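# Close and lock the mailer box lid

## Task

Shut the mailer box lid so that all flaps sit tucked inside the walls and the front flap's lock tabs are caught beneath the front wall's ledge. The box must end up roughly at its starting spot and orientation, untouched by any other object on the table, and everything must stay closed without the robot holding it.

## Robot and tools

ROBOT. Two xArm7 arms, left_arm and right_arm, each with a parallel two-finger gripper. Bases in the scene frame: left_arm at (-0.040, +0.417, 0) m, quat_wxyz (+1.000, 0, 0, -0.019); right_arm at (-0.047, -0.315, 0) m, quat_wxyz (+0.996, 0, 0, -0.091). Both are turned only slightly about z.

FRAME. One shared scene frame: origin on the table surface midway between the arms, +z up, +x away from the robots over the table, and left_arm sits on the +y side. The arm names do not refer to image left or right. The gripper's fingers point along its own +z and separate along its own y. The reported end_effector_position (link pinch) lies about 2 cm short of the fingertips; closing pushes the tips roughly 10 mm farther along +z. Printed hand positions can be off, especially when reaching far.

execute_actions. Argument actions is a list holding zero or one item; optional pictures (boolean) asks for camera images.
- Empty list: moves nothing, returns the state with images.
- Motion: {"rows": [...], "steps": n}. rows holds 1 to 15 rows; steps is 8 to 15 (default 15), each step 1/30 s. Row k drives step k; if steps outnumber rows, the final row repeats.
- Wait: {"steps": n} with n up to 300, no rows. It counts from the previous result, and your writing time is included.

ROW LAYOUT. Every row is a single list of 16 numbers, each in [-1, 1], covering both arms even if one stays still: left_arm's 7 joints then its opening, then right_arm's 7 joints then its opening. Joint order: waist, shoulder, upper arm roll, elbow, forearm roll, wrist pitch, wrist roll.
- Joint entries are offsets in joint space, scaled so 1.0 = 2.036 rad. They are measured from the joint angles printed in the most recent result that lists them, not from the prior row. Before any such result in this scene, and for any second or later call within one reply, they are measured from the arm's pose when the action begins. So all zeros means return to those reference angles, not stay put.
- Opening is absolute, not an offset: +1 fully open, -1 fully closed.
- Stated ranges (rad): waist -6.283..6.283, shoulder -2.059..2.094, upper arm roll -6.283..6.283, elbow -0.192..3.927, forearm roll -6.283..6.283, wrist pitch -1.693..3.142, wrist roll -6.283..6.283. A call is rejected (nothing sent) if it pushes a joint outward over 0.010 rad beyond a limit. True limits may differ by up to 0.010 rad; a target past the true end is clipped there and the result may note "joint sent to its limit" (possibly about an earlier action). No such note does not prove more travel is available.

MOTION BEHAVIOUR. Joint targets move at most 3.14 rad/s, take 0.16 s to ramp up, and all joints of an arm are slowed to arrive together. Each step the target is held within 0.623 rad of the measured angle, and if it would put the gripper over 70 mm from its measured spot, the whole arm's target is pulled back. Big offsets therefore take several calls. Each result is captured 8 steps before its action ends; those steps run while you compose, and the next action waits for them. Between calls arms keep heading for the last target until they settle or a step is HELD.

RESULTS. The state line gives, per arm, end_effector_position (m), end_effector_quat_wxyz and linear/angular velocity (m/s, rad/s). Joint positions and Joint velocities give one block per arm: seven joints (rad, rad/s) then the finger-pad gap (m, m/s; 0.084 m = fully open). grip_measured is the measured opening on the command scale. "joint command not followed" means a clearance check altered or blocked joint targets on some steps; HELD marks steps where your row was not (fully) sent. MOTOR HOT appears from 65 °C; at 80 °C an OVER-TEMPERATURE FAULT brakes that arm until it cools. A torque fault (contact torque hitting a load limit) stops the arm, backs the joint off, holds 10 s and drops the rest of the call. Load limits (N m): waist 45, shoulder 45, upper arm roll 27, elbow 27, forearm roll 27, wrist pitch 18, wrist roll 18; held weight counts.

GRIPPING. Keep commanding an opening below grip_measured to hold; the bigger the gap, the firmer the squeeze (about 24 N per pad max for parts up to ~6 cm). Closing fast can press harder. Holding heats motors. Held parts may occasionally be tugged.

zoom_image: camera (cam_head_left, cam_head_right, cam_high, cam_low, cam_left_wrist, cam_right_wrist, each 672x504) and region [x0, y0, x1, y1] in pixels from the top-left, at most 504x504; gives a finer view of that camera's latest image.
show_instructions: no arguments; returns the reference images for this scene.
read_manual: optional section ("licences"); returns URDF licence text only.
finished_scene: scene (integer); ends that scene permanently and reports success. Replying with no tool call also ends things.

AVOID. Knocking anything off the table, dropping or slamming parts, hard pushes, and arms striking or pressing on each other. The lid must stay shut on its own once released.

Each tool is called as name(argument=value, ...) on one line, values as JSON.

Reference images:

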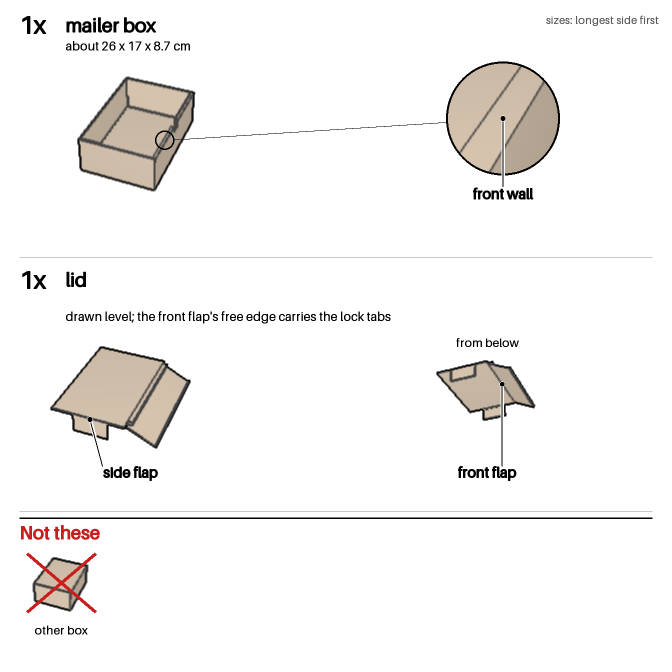

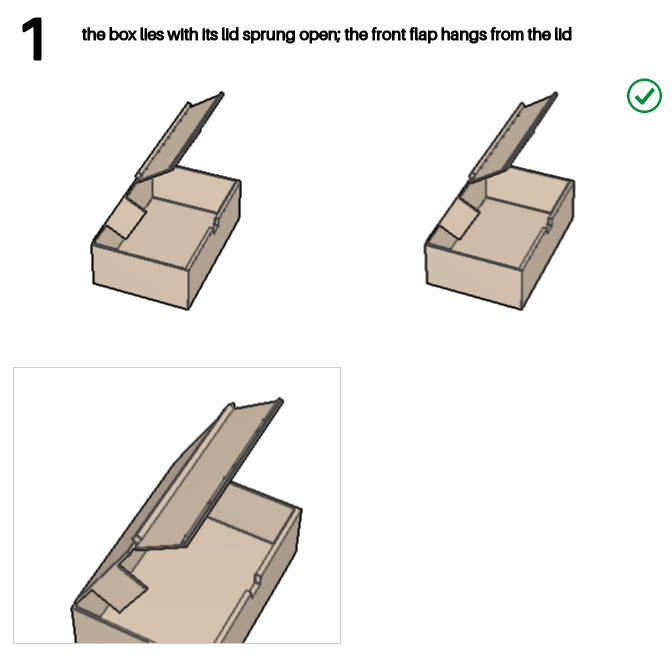

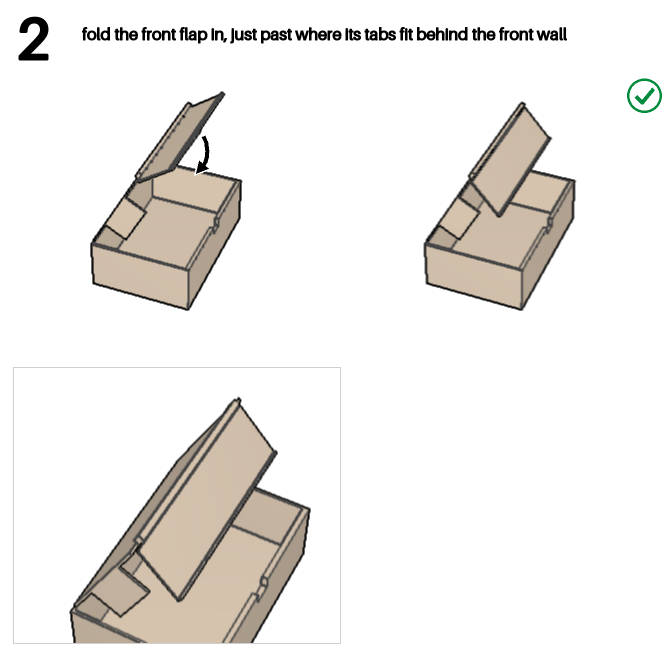

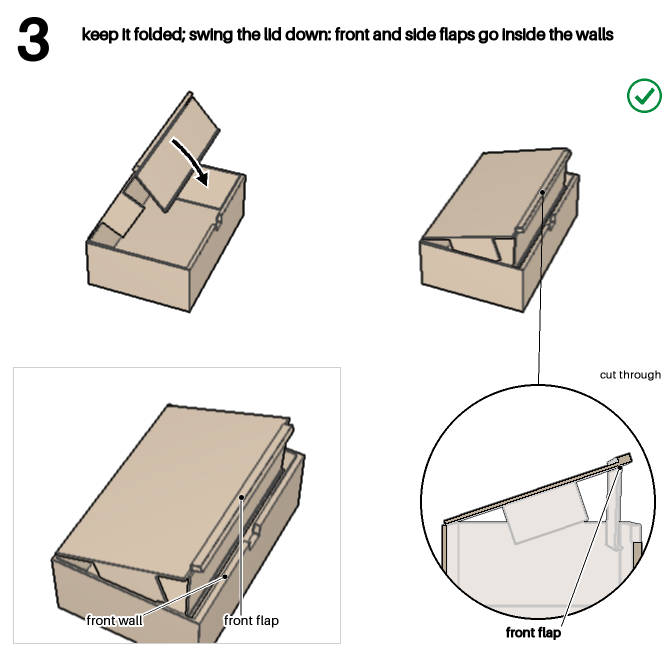

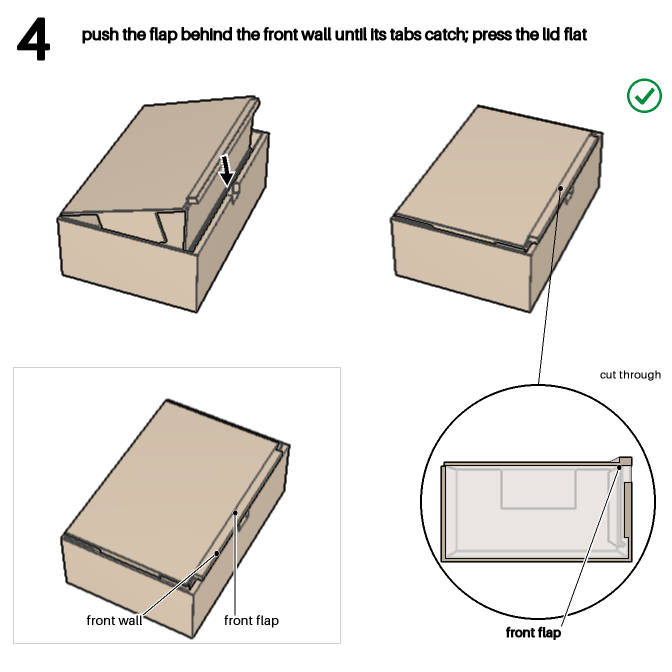

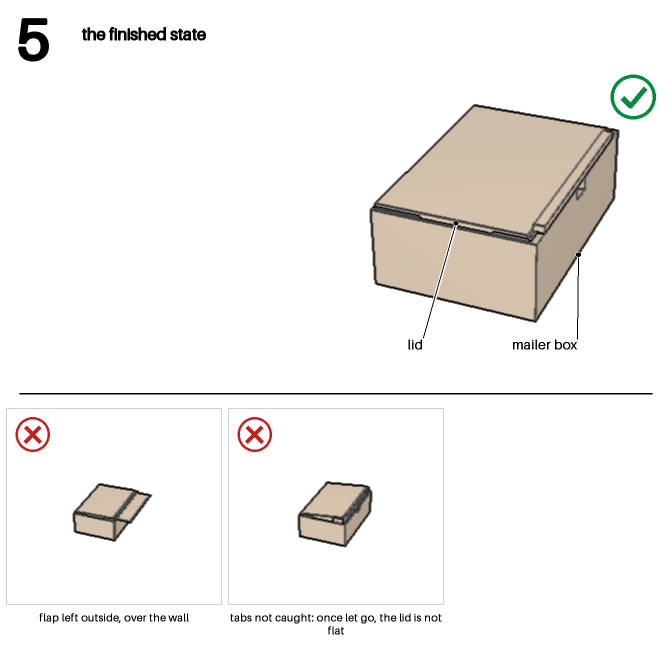

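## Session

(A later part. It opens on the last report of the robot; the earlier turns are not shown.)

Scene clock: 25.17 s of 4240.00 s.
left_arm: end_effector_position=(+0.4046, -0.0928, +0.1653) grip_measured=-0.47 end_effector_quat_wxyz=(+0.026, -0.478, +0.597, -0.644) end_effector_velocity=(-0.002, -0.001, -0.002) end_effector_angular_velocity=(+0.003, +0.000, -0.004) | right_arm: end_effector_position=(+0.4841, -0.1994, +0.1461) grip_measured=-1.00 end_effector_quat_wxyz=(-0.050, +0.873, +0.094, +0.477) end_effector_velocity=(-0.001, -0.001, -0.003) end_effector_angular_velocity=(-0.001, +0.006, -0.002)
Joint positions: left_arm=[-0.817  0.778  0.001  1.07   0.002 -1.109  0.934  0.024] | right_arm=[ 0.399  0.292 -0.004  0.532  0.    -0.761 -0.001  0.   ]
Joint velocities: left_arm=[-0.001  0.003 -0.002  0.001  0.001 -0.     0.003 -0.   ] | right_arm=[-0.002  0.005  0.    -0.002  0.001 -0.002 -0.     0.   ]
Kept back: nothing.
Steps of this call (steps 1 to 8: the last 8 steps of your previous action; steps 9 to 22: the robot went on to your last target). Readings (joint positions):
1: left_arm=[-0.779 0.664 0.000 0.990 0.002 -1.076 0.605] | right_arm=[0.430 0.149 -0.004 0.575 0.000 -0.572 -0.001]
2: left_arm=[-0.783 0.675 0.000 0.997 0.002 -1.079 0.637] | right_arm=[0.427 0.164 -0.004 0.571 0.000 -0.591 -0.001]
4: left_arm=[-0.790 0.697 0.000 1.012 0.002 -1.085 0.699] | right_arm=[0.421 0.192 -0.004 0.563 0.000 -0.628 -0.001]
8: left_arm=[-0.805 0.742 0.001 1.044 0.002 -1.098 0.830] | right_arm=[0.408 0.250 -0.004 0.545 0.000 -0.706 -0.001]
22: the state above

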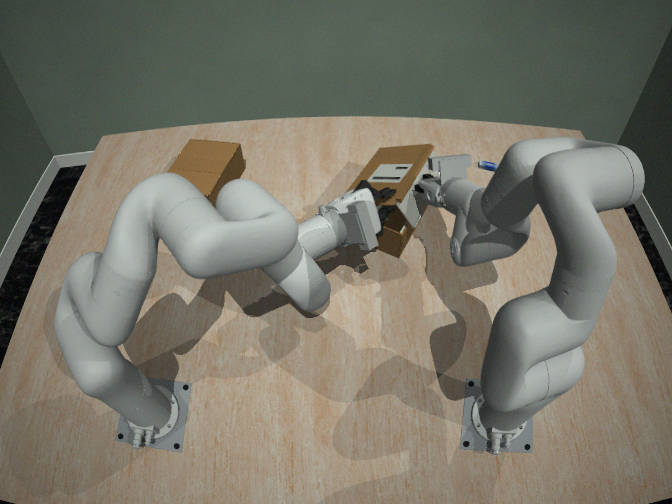

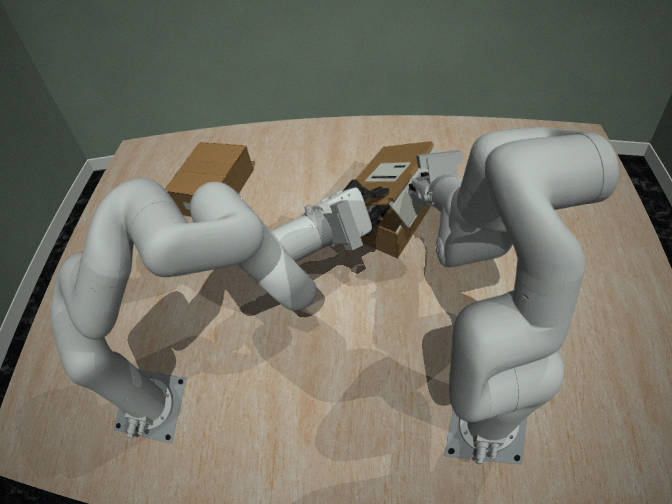

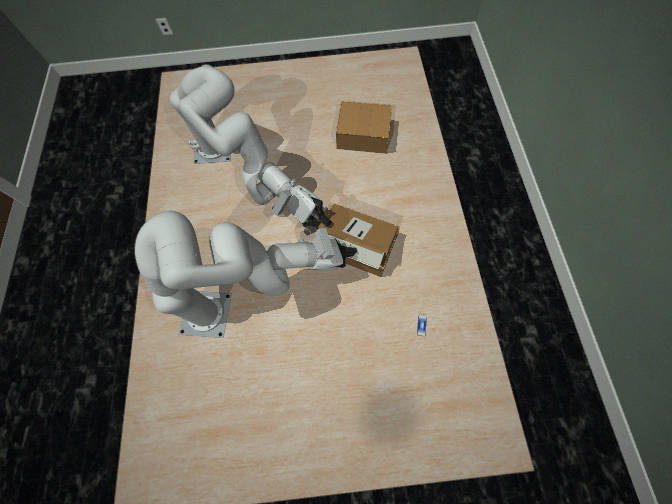

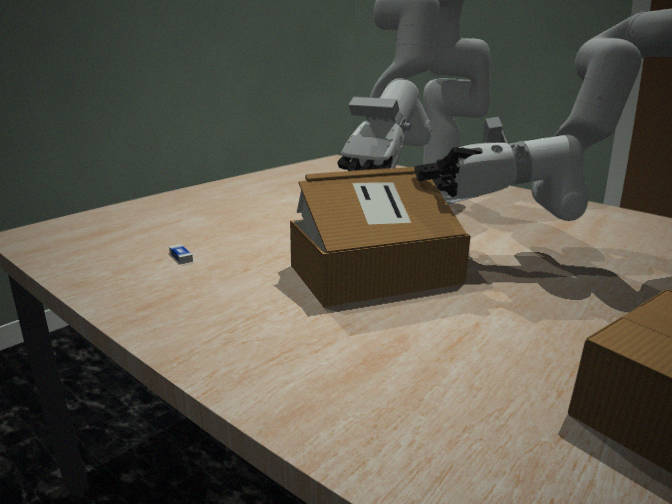

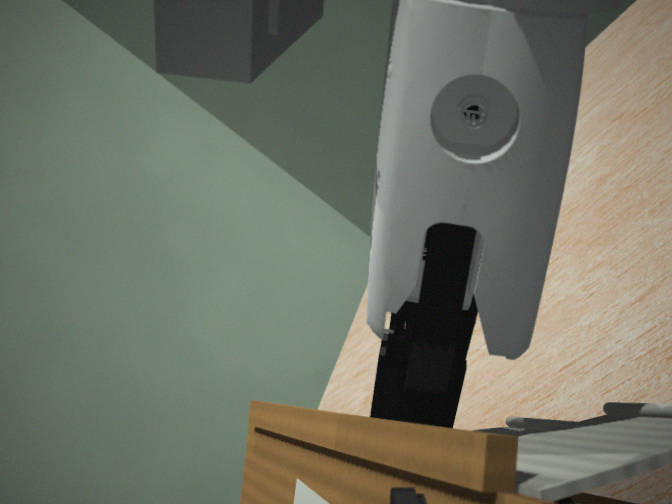

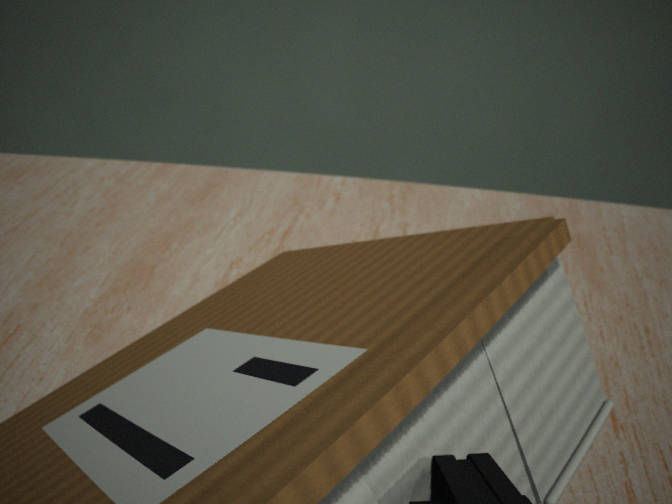

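execute_actions(actions=[{"rows":[[0,-0.054,0,-0.123,0,-0.069,0,-0.45,0,0,0,0,0,0,0,-1]]}])

execute_actions(actions=[{"steps":14}])

execute_actions(actions=[{"rows":[[0.086,-0.161,0,0.279,0,0.883,-0.46,-1,0,0,0,0,0,0,0,-1]]}])

execute_actions(actions=[{"steps":40}])

execute_actions(actions=[{"rows":[[-0.068,0.083,0,0.036,0,-0.047,0,-1,0,0,0,0,0,0,0,-1]]}], pictures=true)

execute_actions(actions=[{"steps":22}], pictures=true)

Scene clock: 26.17 s of 4240.00 s.
left_arm: end_effector_position=(+0.3712, -0.0561, +0.1680) grip_measured=-0.47 end_effector_quat_wxyz=(+0.025, -0.478, +0.597, -0.643) end_effector_velocity=(-0.161, +0.193, +0.007) end_effector_angular_velocity=(+0.031, +0.025, +0.010) | right_arm: end_effector_position=(+0.4840, -0.1992, +0.1460) grip_measured=-1.00 end_effector_quat_wxyz=(-0.050, +0.873, +0.095, +0.477) end_effector_velocity=(+0.000, -0.001, +0.000) end_effector_angular_velocity=(+0.000, +0.001, -0.003)
Joint positions: left_arm=[-0.818  0.693  0.     0.876  0.002 -1.216  0.934  0.024] | right_arm=[ 0.399  0.292 -0.003  0.531  0.    -0.761 -0.001  0.   ]
Joint velocities: left_arm=[ 0.003 -0.407  0.004 -0.946 -0.003 -0.499  0.     0.   ] | right_arm=[-0.    -0.001 -0.002  0.     0.     0.002  0.001  0.   ]
Steps of this call (steps 1 to 15: the robot went on to your last target; steps 16 to 23: nothing new was sent; steps 24 to 30: the first 7 steps of this action). Readings (joint positions):
24: left_arm=[-0.818 0.778 0.001 1.069 0.002 -1.109 0.934] | right_arm=[0.399 0.293 -0.004 0.531 0.000 -0.761 -0.001]
25: left_arm=[-0.818 0.776 0.001 1.063 0.002 -1.113 0.934] | right_arm=[0.399 0.293 -0.003 0.531 0.000 -0.761 -0.001]
27: left_arm=[-0.818 0.750 0.001 1.007 0.002 -1.146 0.934] | right_arm=[0.399 0.292 -0.003 0.531 0.000 -0.761 -0.001]
30: the state above

Scene clock: 26.63 s of 4240.00 s.
left_arm: end_effector_position=(+0.3621, -0.0440, +0.1698) grip_measured=-0.47 end_effector_quat_wxyz=(+0.026, -0.478, +0.597, -0.644) end_effector_velocity=(+0.000, +0.002, -0.000) end_effector_angular_velocity=(+0.001, +0.000, +0.002) | right_arm: end_effector_position=(+0.4841, -0.1994, +0.1461) grip_measured=-1.00 end_effector_quat_wxyz=(-0.050, +0.873, +0.094, +0.477) end_effector_velocity=(-0.000, +0.001, +0.001) end_effector_angular_velocity=(-0.000, -0.001, +0.001)
Joint positions: left_arm=[-0.817  0.668  0.001  0.82   0.002 -1.249  0.934  0.024] | right_arm=[ 0.399  0.292 -0.004  0.531  0.    -0.761 -0.001  0.   ]
Joint velocities: left_arm=[ 0.001 -0.002  0.001 -0.004 -0.    -0.001 -0.     0.   ] | right_arm=[ 0.001 -0.001  0.    -0.     0.    -0.    -0.001  0.   ]
Kept back: nothing.
Steps of this call (steps 1 to 8: the last 8 steps of your previous action; steps 9 to 14: the robot went on to your last target). Readings (joint positions):
1: left_arm=[-0.818 0.682 0.001 0.851 0.002 -1.229 0.934] | right_arm=[0.399 0.292 -0.003 0.531 0.000 -0.761 -0.001]
2: left_arm=[-0.818 0.676 0.001 0.837 0.002 -1.237 0.934] | right_arm=[0.399 0.292 -0.003 0.531 0.000 -0.761 -0.001]
4: left_arm=[-0.818 0.671 0.001 0.826 0.002 -1.245 0.934] | right_arm=[0.399 0.292 -0.003 0.531 0.000 -0.761 -0.001]
8: left_arm=[-0.817 0.669 0.001 0.821 0.002 -1.248 0.934] | right_arm=[0.399 0.292 -0.004 0.531 0.000 -0.761 -0.001]
14: the state above

Scene clock: 26.87 s of 4240.00 s.
left_arm: end_effector_position=(+0.4072, -0.0600, +0.2267) grip_measured=-1.00 end_effector_quat_wxyz=(+0.006, +0.516, -0.542, +0.664) end_effector_velocity=(+0.251, -0.064, +0.336) end_effector_angular_velocity=(-0.718, +0.431, +0.311) | right_arm: end_effector_position=(+0.4841, -0.1994, +0.1461) grip_measured=-1.00 end_effector_quat_wxyz=(-0.050, +0.873, +0.094, +0.477) end_effector_velocity=(-0.000, -0.001, -0.001) end_effector_angular_velocity=(-0.000, +0.002, -0.002)
Joint positions: left_arm=[-0.782  0.601  0.002  0.937  0.002 -1.115  0.8    0.   ] | right_arm=[ 0.399  0.292 -0.004  0.531  0.    -0.761 -0.001  0.   ]
Joint velocities: left_arm=[ 0.207 -0.39   0.008  0.656  0.     0.816 -0.817  0.   ] | right_arm=[-0.001  0.002 -0.    -0.     0.     0.     0.     0.   ]
Steps of this call (steps 1 to 7: the first 7 steps of this action). Readings (joint positions):
1: left_arm=[-0.817 0.668 0.001 0.820 0.002 -1.248 0.933] | right_arm=[0.399 0.292 -0.004 0.531 0.000 -0.761 -0.001]
2: left_arm=[-0.816 0.666 0.001 0.824 0.002 -1.241 0.925] | right_arm=[0.399 0.292 -0.004 0.531 0.000 -0.761 -0.001]
4: left_arm=[-0.804 0.646 -0.001 0.862 0.002 -1.195 0.880] | right_arm=[0.399 0.292 -0.004 0.531 0.000 -0.761 -0.001]
7: the state above

Scene clock: 28.20 s of 4240.00 s.
left_arm: end_effector_position=(+0.4818, -0.0029, +0.2370) grip_measured=-1.00 end_effector_quat_wxyz=(+0.082, +0.914, -0.322, +0.233) end_effector_velocity=(+0.000, +0.001, -0.000) end_effector_angular_velocity=(+0.002, +0.002, +0.003) | right_arm: end_effector_position=(+0.4841, -0.1994, +0.1461) grip_measured=-1.00 end_effector_quat_wxyz=(-0.050, +0.873, +0.094, +0.477) end_effector_velocity=(+0.000, -0.001, -0.000) end_effector_angular_velocity=(+0.001, +0.001, -0.002)
Joint positions: left_arm=[-0.642  0.341  0.001  1.388  0.002  0.548 -0.003  0.   ] | right_arm=[ 0.399  0.292 -0.004  0.531  0.    -0.761 -0.001  0.   ]
Joint velocities: left_arm=[-0.    -0.     0.002  0.001  0.     0.004 -0.002  0.   ] | right_arm=[-0.001  0.001 -0.     0.001  0.001  0.001  0.001  0.   ]
Kept back: nothing.
Steps of this call (steps 1 to 8: the last 8 steps of your previous action; steps 9 to 40: the robot went on to your last target). Readings (joint positions):
1: left_arm=[-0.775 0.589 0.002 0.959 0.002 -1.087 0.772] | right_arm=[0.399 0.292 -0.004 0.531 0.000 -0.761 -0.001]
2: left_arm=[-0.768 0.576 0.001 0.980 0.002 -1.058 0.742] | right_arm=[0.399 0.292 -0.004 0.531 0.000 -0.761 -0.001]
4: left_arm=[-0.755 0.551 0.001 1.024 0.002 -0.994 0.679] | right_arm=[0.399 0.292 -0.004 0.531 0.000 -0.761 -0.001]
8: left_arm=[-0.727 0.499 0.001 1.113 0.002 -0.841 0.527] | right_arm=[0.399 0.292 -0.004 0.531 0.000 -0.761 -0.001]
40: the state above

Scene clock: 28.43 s of 4240.00 s.
left_arm: end_effector_position=(+0.4549, -0.0626, +0.1973) grip_measured=-1.00 end_effector_quat_wxyz=(+0.092, +0.899, -0.363, +0.227) end_effector_velocity=(-0.234, -0.342, -0.266) end_effector_angular_velocity=(+0.060, +0.115, -0.591) | right_arm: end_effector_position=(+0.4841, -0.1994, +0.1461) grip_measured=-1.00 end_effector_quat_wxyz=(-0.050, +0.873, +0.094, +0.477) end_effector_velocity=(-0.000, +0.001, +0.000) end_effector_angular_velocity=(+0.000, -0.001, +0.001)
Joint positions: left_arm=[-0.732  0.45  -0.001  1.433  0.002  0.487 -0.003  0.   ] | right_arm=[ 0.399  0.292 -0.004  0.531  0.    -0.761 -0.001  0.   ]
Joint velocities: left_arm=[-0.51   0.604 -0.088  0.185  0.002 -0.295  0.001  0.   ] | right_arm=[ 0.001 -0.     0.     0.     0.    -0.001  0.     0.   ]
Steps of this call (steps 1 to 7: the first 7 steps of this action). Readings (joint positions):
1: left_arm=[-0.643 0.341 0.001 1.388 0.002 0.548 -0.003] | right_arm=[0.399 0.292 -0.004 0.531 0.000 -0.761 -0.001]
2: left_arm=[-0.647 0.346 0.003 1.391 0.002 0.544 -0.003] | right_arm=[0.399 0.292 -0.004 0.531 0.000 -0.761 -0.001]
4: left_arm=[-0.676 0.382 0.009 1.413 0.002 0.520 -0.003] | right_arm=[0.399 0.292 -0.004 0.531 0.000 -0.761 -0.001]
7: the state above

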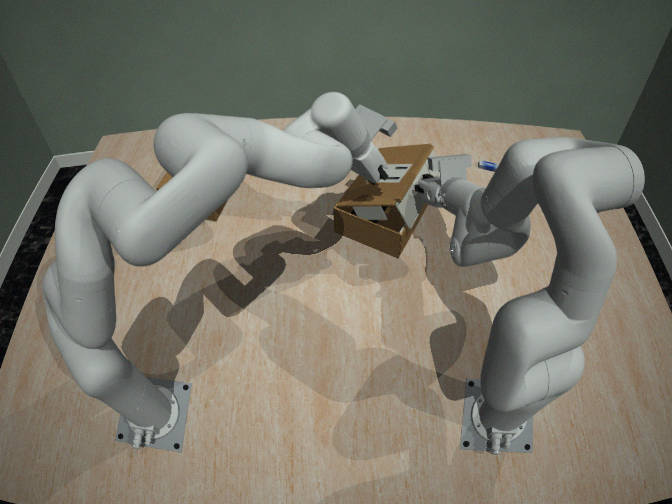

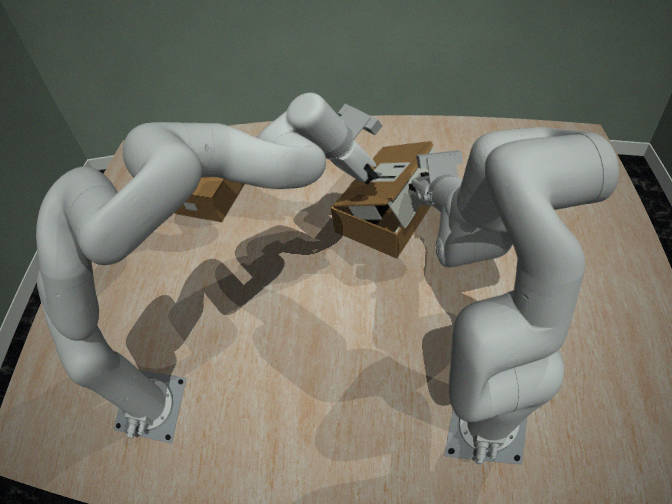

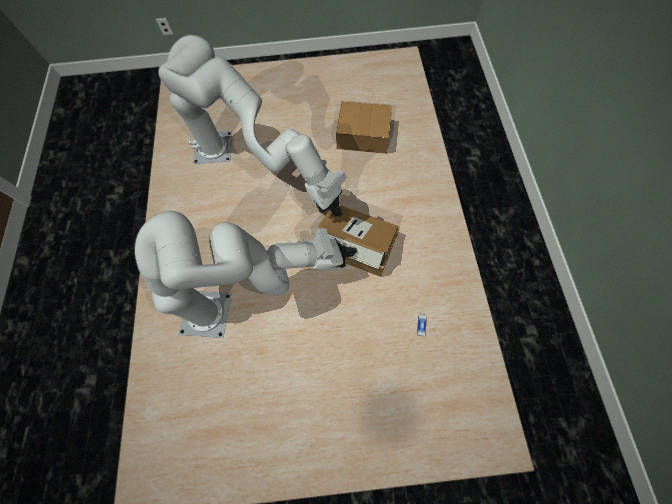

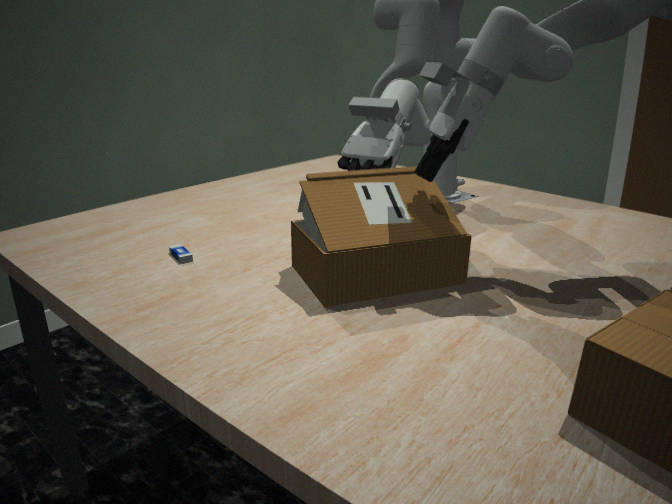

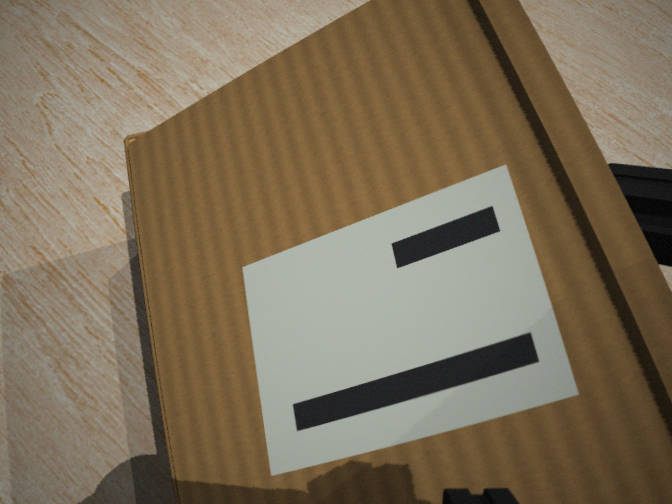

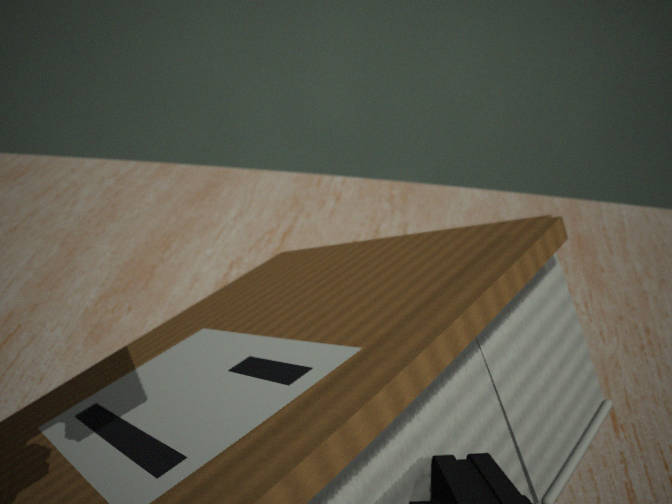

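Scene clock: 29.17 s of 4240.00 s.
left_arm: end_effector_position=(+0.4394, -0.0926, +0.1771) grip_measured=-1.00 end_effector_quat_wxyz=(+0.098, +0.890, -0.384, +0.227) end_effector_velocity=(-0.002, -0.001, -0.001) end_effector_angular_velocity=(-0.000, +0.003, -0.002) | right_arm: end_effector_position=(+0.4841, -0.1994, +0.1461) grip_measured=-1.00 end_effector_quat_wxyz=(-0.050, +0.873, +0.094, +0.477) end_effector_velocity=(-0.000, +0.000, -0.001) end_effector_angular_velocity=(-0.000, +0.002, +0.000)
Joint positions: left_arm=[-0.781  0.509  0.001  1.461  0.002  0.452 -0.003  0.   ] | right_arm=[ 0.399  0.292 -0.004  0.532  0.    -0.761 -0.001  0.   ]
Joint velocities: left_arm=[-0.001  0.001 -0.002 -0.    -0.002  0.001  0.     0.   ] | right_arm=[ 0.001  0.002 -0.     0.     0.     0.     0.     0.   ]
Kept back: nothing.
Steps of this call (steps 1 to 8: the last 8 steps of your previous action; steps 9 to 22: the robot went on to your last target). Readings (joint positions):
1: left_arm=[-0.748 0.469 -0.003 1.440 0.002 0.478 -0.003] | right_arm=[0.399 0.292 -0.004 0.531 0.000 -0.761 -0.001]
2: left_arm=[-0.761 0.484 -0.005 1.445 0.002 0.470 -0.003] | right_arm=[0.399 0.292 -0.004 0.531 0.000 -0.761 -0.001]
4: left_arm=[-0.775 0.502 -0.004 1.453 0.002 0.460 -0.003] | right_arm=[0.399 0.292 -0.004 0.532 0.000 -0.761 -0.001]
8: left_arm=[-0.779 0.507 0.003 1.461 0.002 0.453 -0.003] | right_arm=[0.399 0.292 -0.004 0.532 0.000 -0.761 -0.001]
22: the state above

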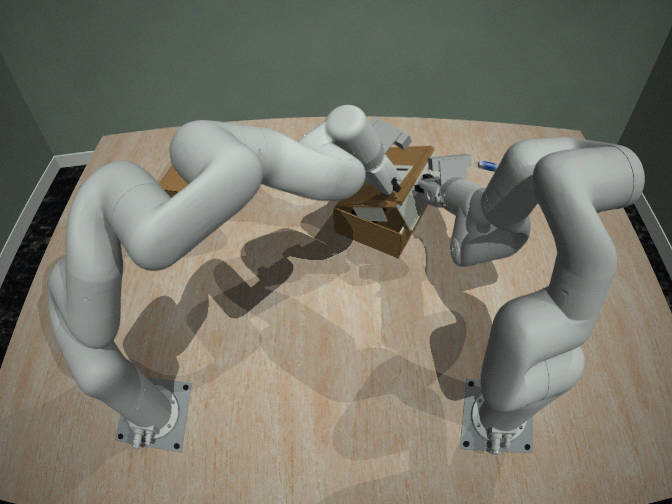

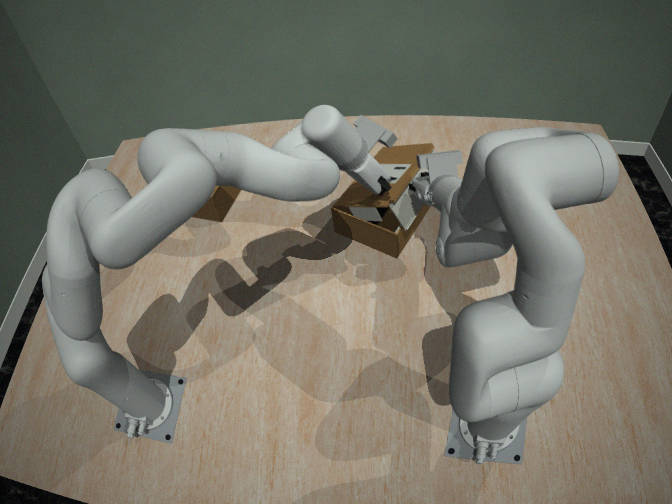

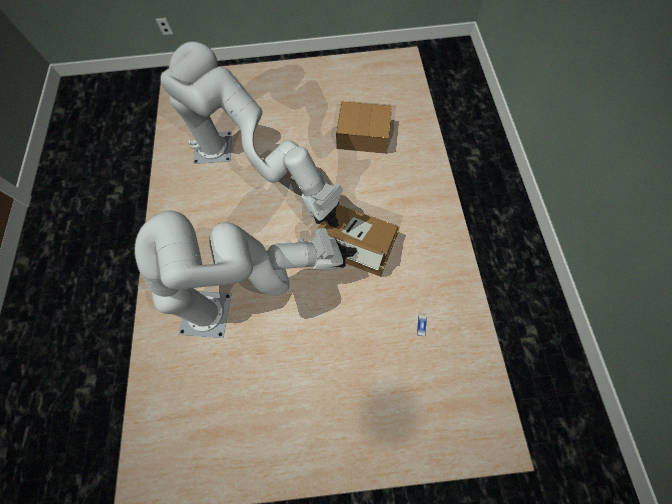

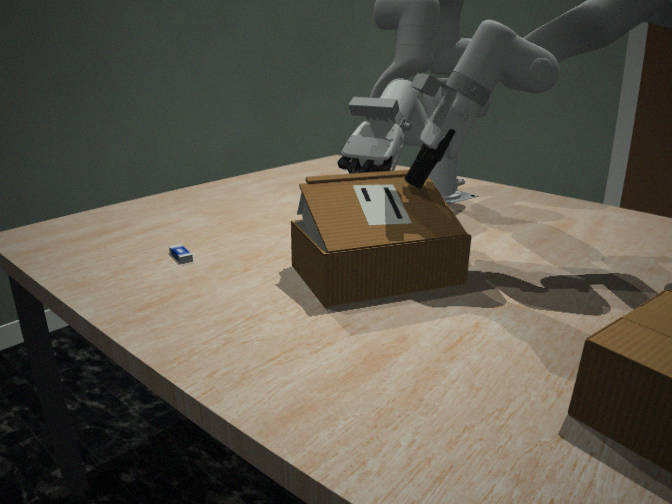

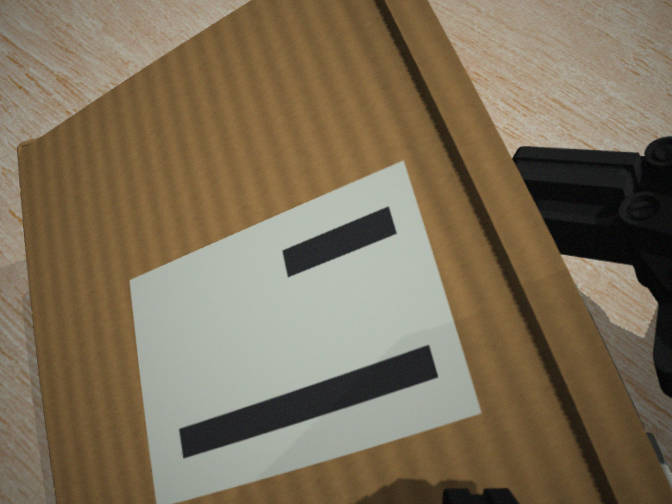

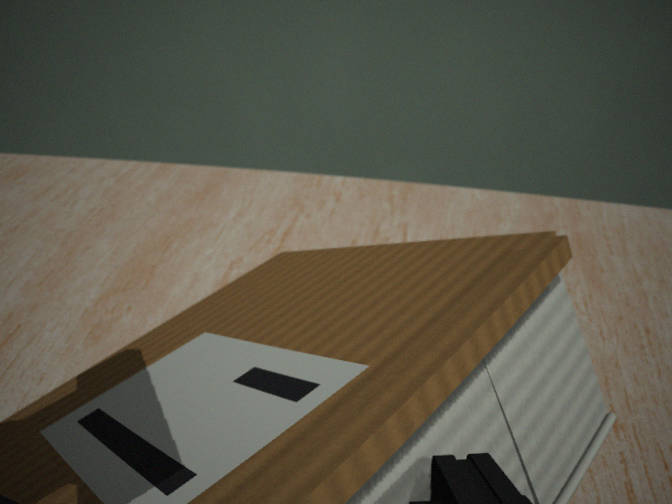

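execute_actions(actions=[{"rows":[[0,0,0,0,0,0,0,-1,0.007,0.044,0,0.015,0,-0.062,0,-1],[0,0,0,0,0,0,0,-1,0.007,0.044,0,0.015,0,-0.062,0,-1],[0,0,0,0,0,0,0,-1,0.007,0.044,0,0.015,0,-0.062,0,-1],[0,0,0,0,0,0,0,-1,0.007,0.044,0,0.015,0,-0.062,0,-1],[0,0,0,0,0,0,0,-1,0.013,0.089,0,0.03,0,-0.123,0,-1],[0,0,0,0,0,0,0,-1,0.013,0.089,0,0.03,0,-0.123,0,-1],[0,0,0,0,0,0,0,-1,0.013,0.089,0,0.03,0,-0.123,0,-1],[0,0,0,0,0,0,0,-1,0.013,0.089,0,0.03,0,-0.123,0,-1],[0,0,0,0,0,0,0,-1,0.02,0.133,0,0.045,0,-0.185,0,-1]]}])

execute_actions(actions=[{"steps":20}], pictures=true)

Scene clock: 30.20 s of 4240.00 s.
left_arm: end_effector_position=(+0.4396, -0.0925, +0.1772) grip_measured=-1.00 end_effector_quat_wxyz=(+0.098, +0.890, -0.384, +0.227) end_effector_velocity=(+0.007, +0.004, +0.004) end_effector_angular_velocity=(-0.004, -0.008, +0.011) | right_arm: end_effector_position=(+0.4916, -0.1897, +0.1412) grip_measured=-1.00 end_effector_quat_wxyz=(-0.057, +0.854, +0.099, +0.508) end_effector_velocity=(+0.046, +0.061, -0.044) end_effector_angular_velocity=(+0.112, -0.507, +0.088)
Joint positions: left_arm=[-0.781  0.509  0.002  1.461  0.002  0.452 -0.003  0.   ] | right_arm=[ 0.414  0.39  -0.004  0.565  0.    -0.899 -0.001  0.   ]
Joint velocities: left_arm=[ 0.003 -0.003  0.008  0.004 -0.    -0.002 -0.001  0.   ] | right_arm=[ 0.098  0.719 -0.008  0.257  0.005 -0.981 -0.     0.   ]
Steps of this call (steps 1 to 15: the robot went on to your last target; steps 16 to 24: nothing new was sent; steps 25 to 31: the first 7 steps of this action). Readings (joint positions):
25: left_arm=[-0.781 0.510 0.001 1.461 0.002 0.452 -0.003] | right_arm=[0.399 0.293 -0.004 0.532 0.000 -0.761 -0.001]
26: left_arm=[-0.781 0.510 0.001 1.461 0.002 0.452 -0.003] | right_arm=[0.399 0.297 -0.004 0.533 0.000 -0.769 -0.001]
28: left_arm=[-0.781 0.509 0.001 1.461 0.002 0.452 -0.003] | right_arm=[0.404 0.328 -0.004 0.545 0.000 -0.814 -0.001]
31: the state above

Scene clock: 30.87 s of 4240.00 s.
left_arm: end_effector_position=(+0.4398, -0.0925, +0.1775) grip_measured=-1.00 end_effector_quat_wxyz=(+0.098, +0.890, -0.384, +0.227) end_effector_velocity=(-0.001, -0.000, -0.001) end_effector_angular_velocity=(+0.001, +0.001, -0.001) | right_arm: end_effector_position=(+0.4952, -0.1739, +0.1285) grip_measured=-1.00 end_effector_quat_wxyz=(-0.070, +0.819, +0.106, +0.559) end_effector_velocity=(+0.000, +0.001, +0.001) end_effector_angular_velocity=(+0.001, -0.003, +0.002)
Joint positions: left_arm=[-0.78   0.509  0.002  1.461  0.002  0.452 -0.003  0.   ] | right_arm=[ 0.439  0.563 -0.004  0.623  0.    -1.137 -0.002  0.   ]
Joint velocities: left_arm=[-0.     0.001 -0.001 -0.001  0.    -0.    -0.     0.   ] | right_arm=[ 0.002  0.001  0.001  0.002 -0.    -0.003  0.     0.   ]
Kept back: nothing.
Steps of this call (steps 1 to 8: the last 8 steps of your previous action; steps 9 to 20: the robot went on to your last target). Readings (joint positions):
1: left_arm=[-0.780 0.509 0.002 1.461 0.002 0.452 -0.003] | right_arm=[0.417 0.414 -0.004 0.574 0.001 -0.931 -0.001]
2: left_arm=[-0.780 0.509 0.002 1.461 0.002 0.452 -0.003] | right_arm=[0.420 0.435 -0.004 0.580 0.001 -0.958 -0.001]
4: left_arm=[-0.780 0.509 0.002 1.461 0.002 0.452 -0.003] | right_arm=[0.426 0.480 -0.004 0.595 0.001 -1.021 -0.001]
8: left_arm=[-0.780 0.509 0.002 1.461 0.002 0.452 -0.003] | right_arm=[0.437 0.549 -0.003 0.617 0.000 -1.114 -0.001]
20: the state above

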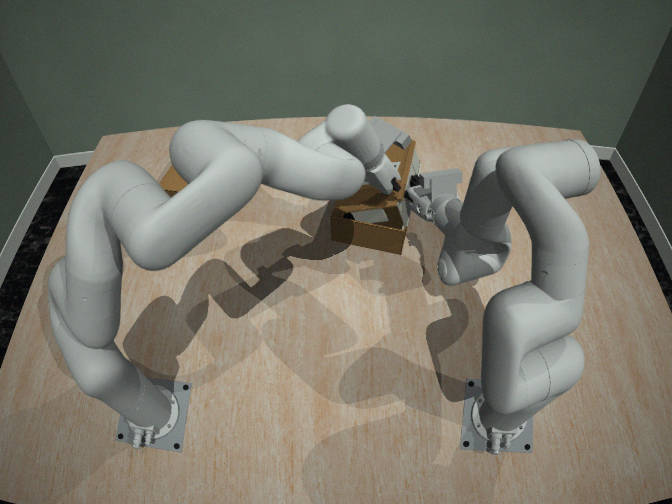

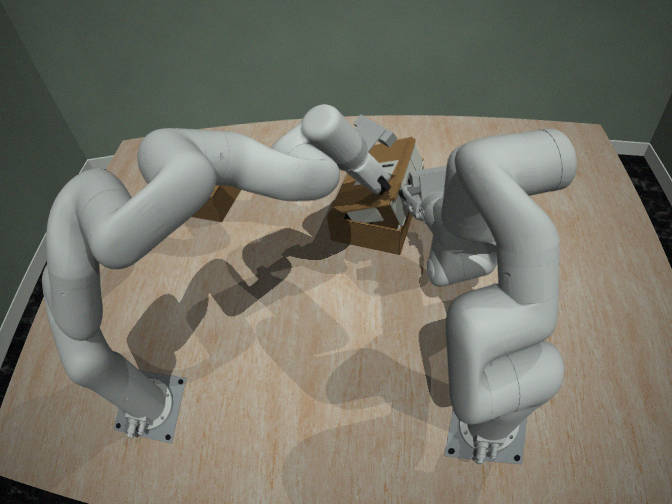

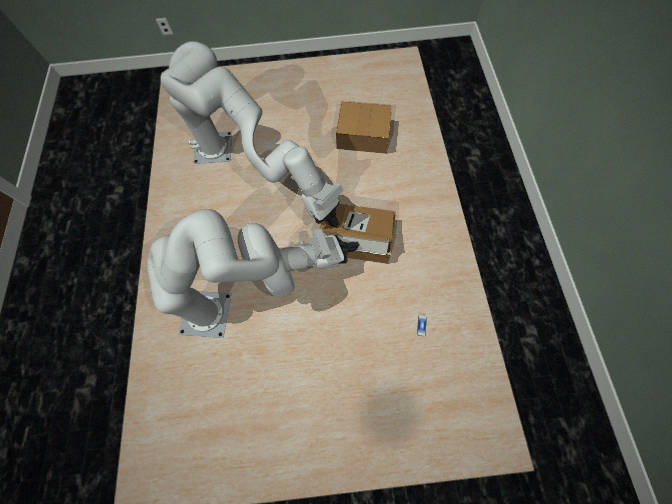

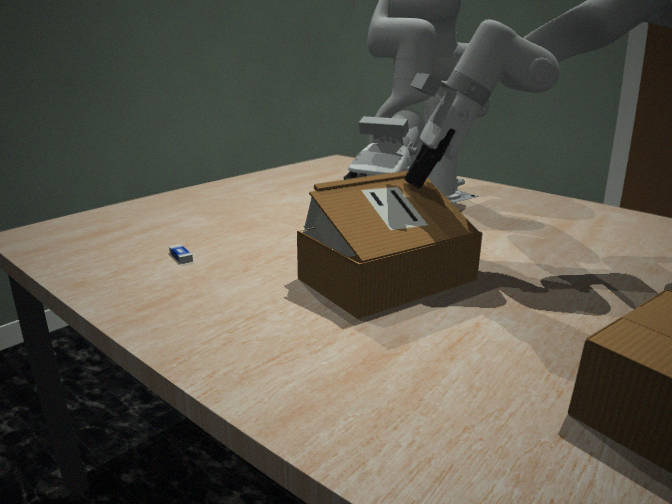

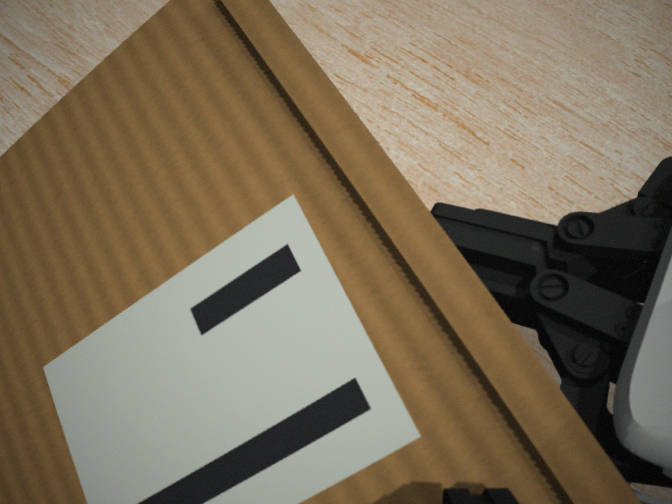

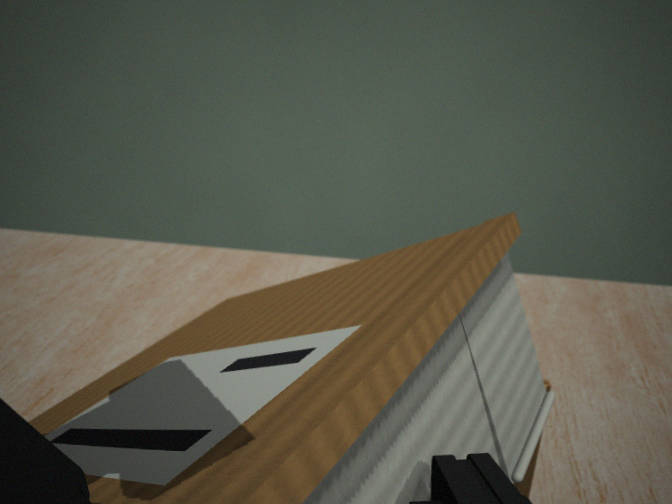

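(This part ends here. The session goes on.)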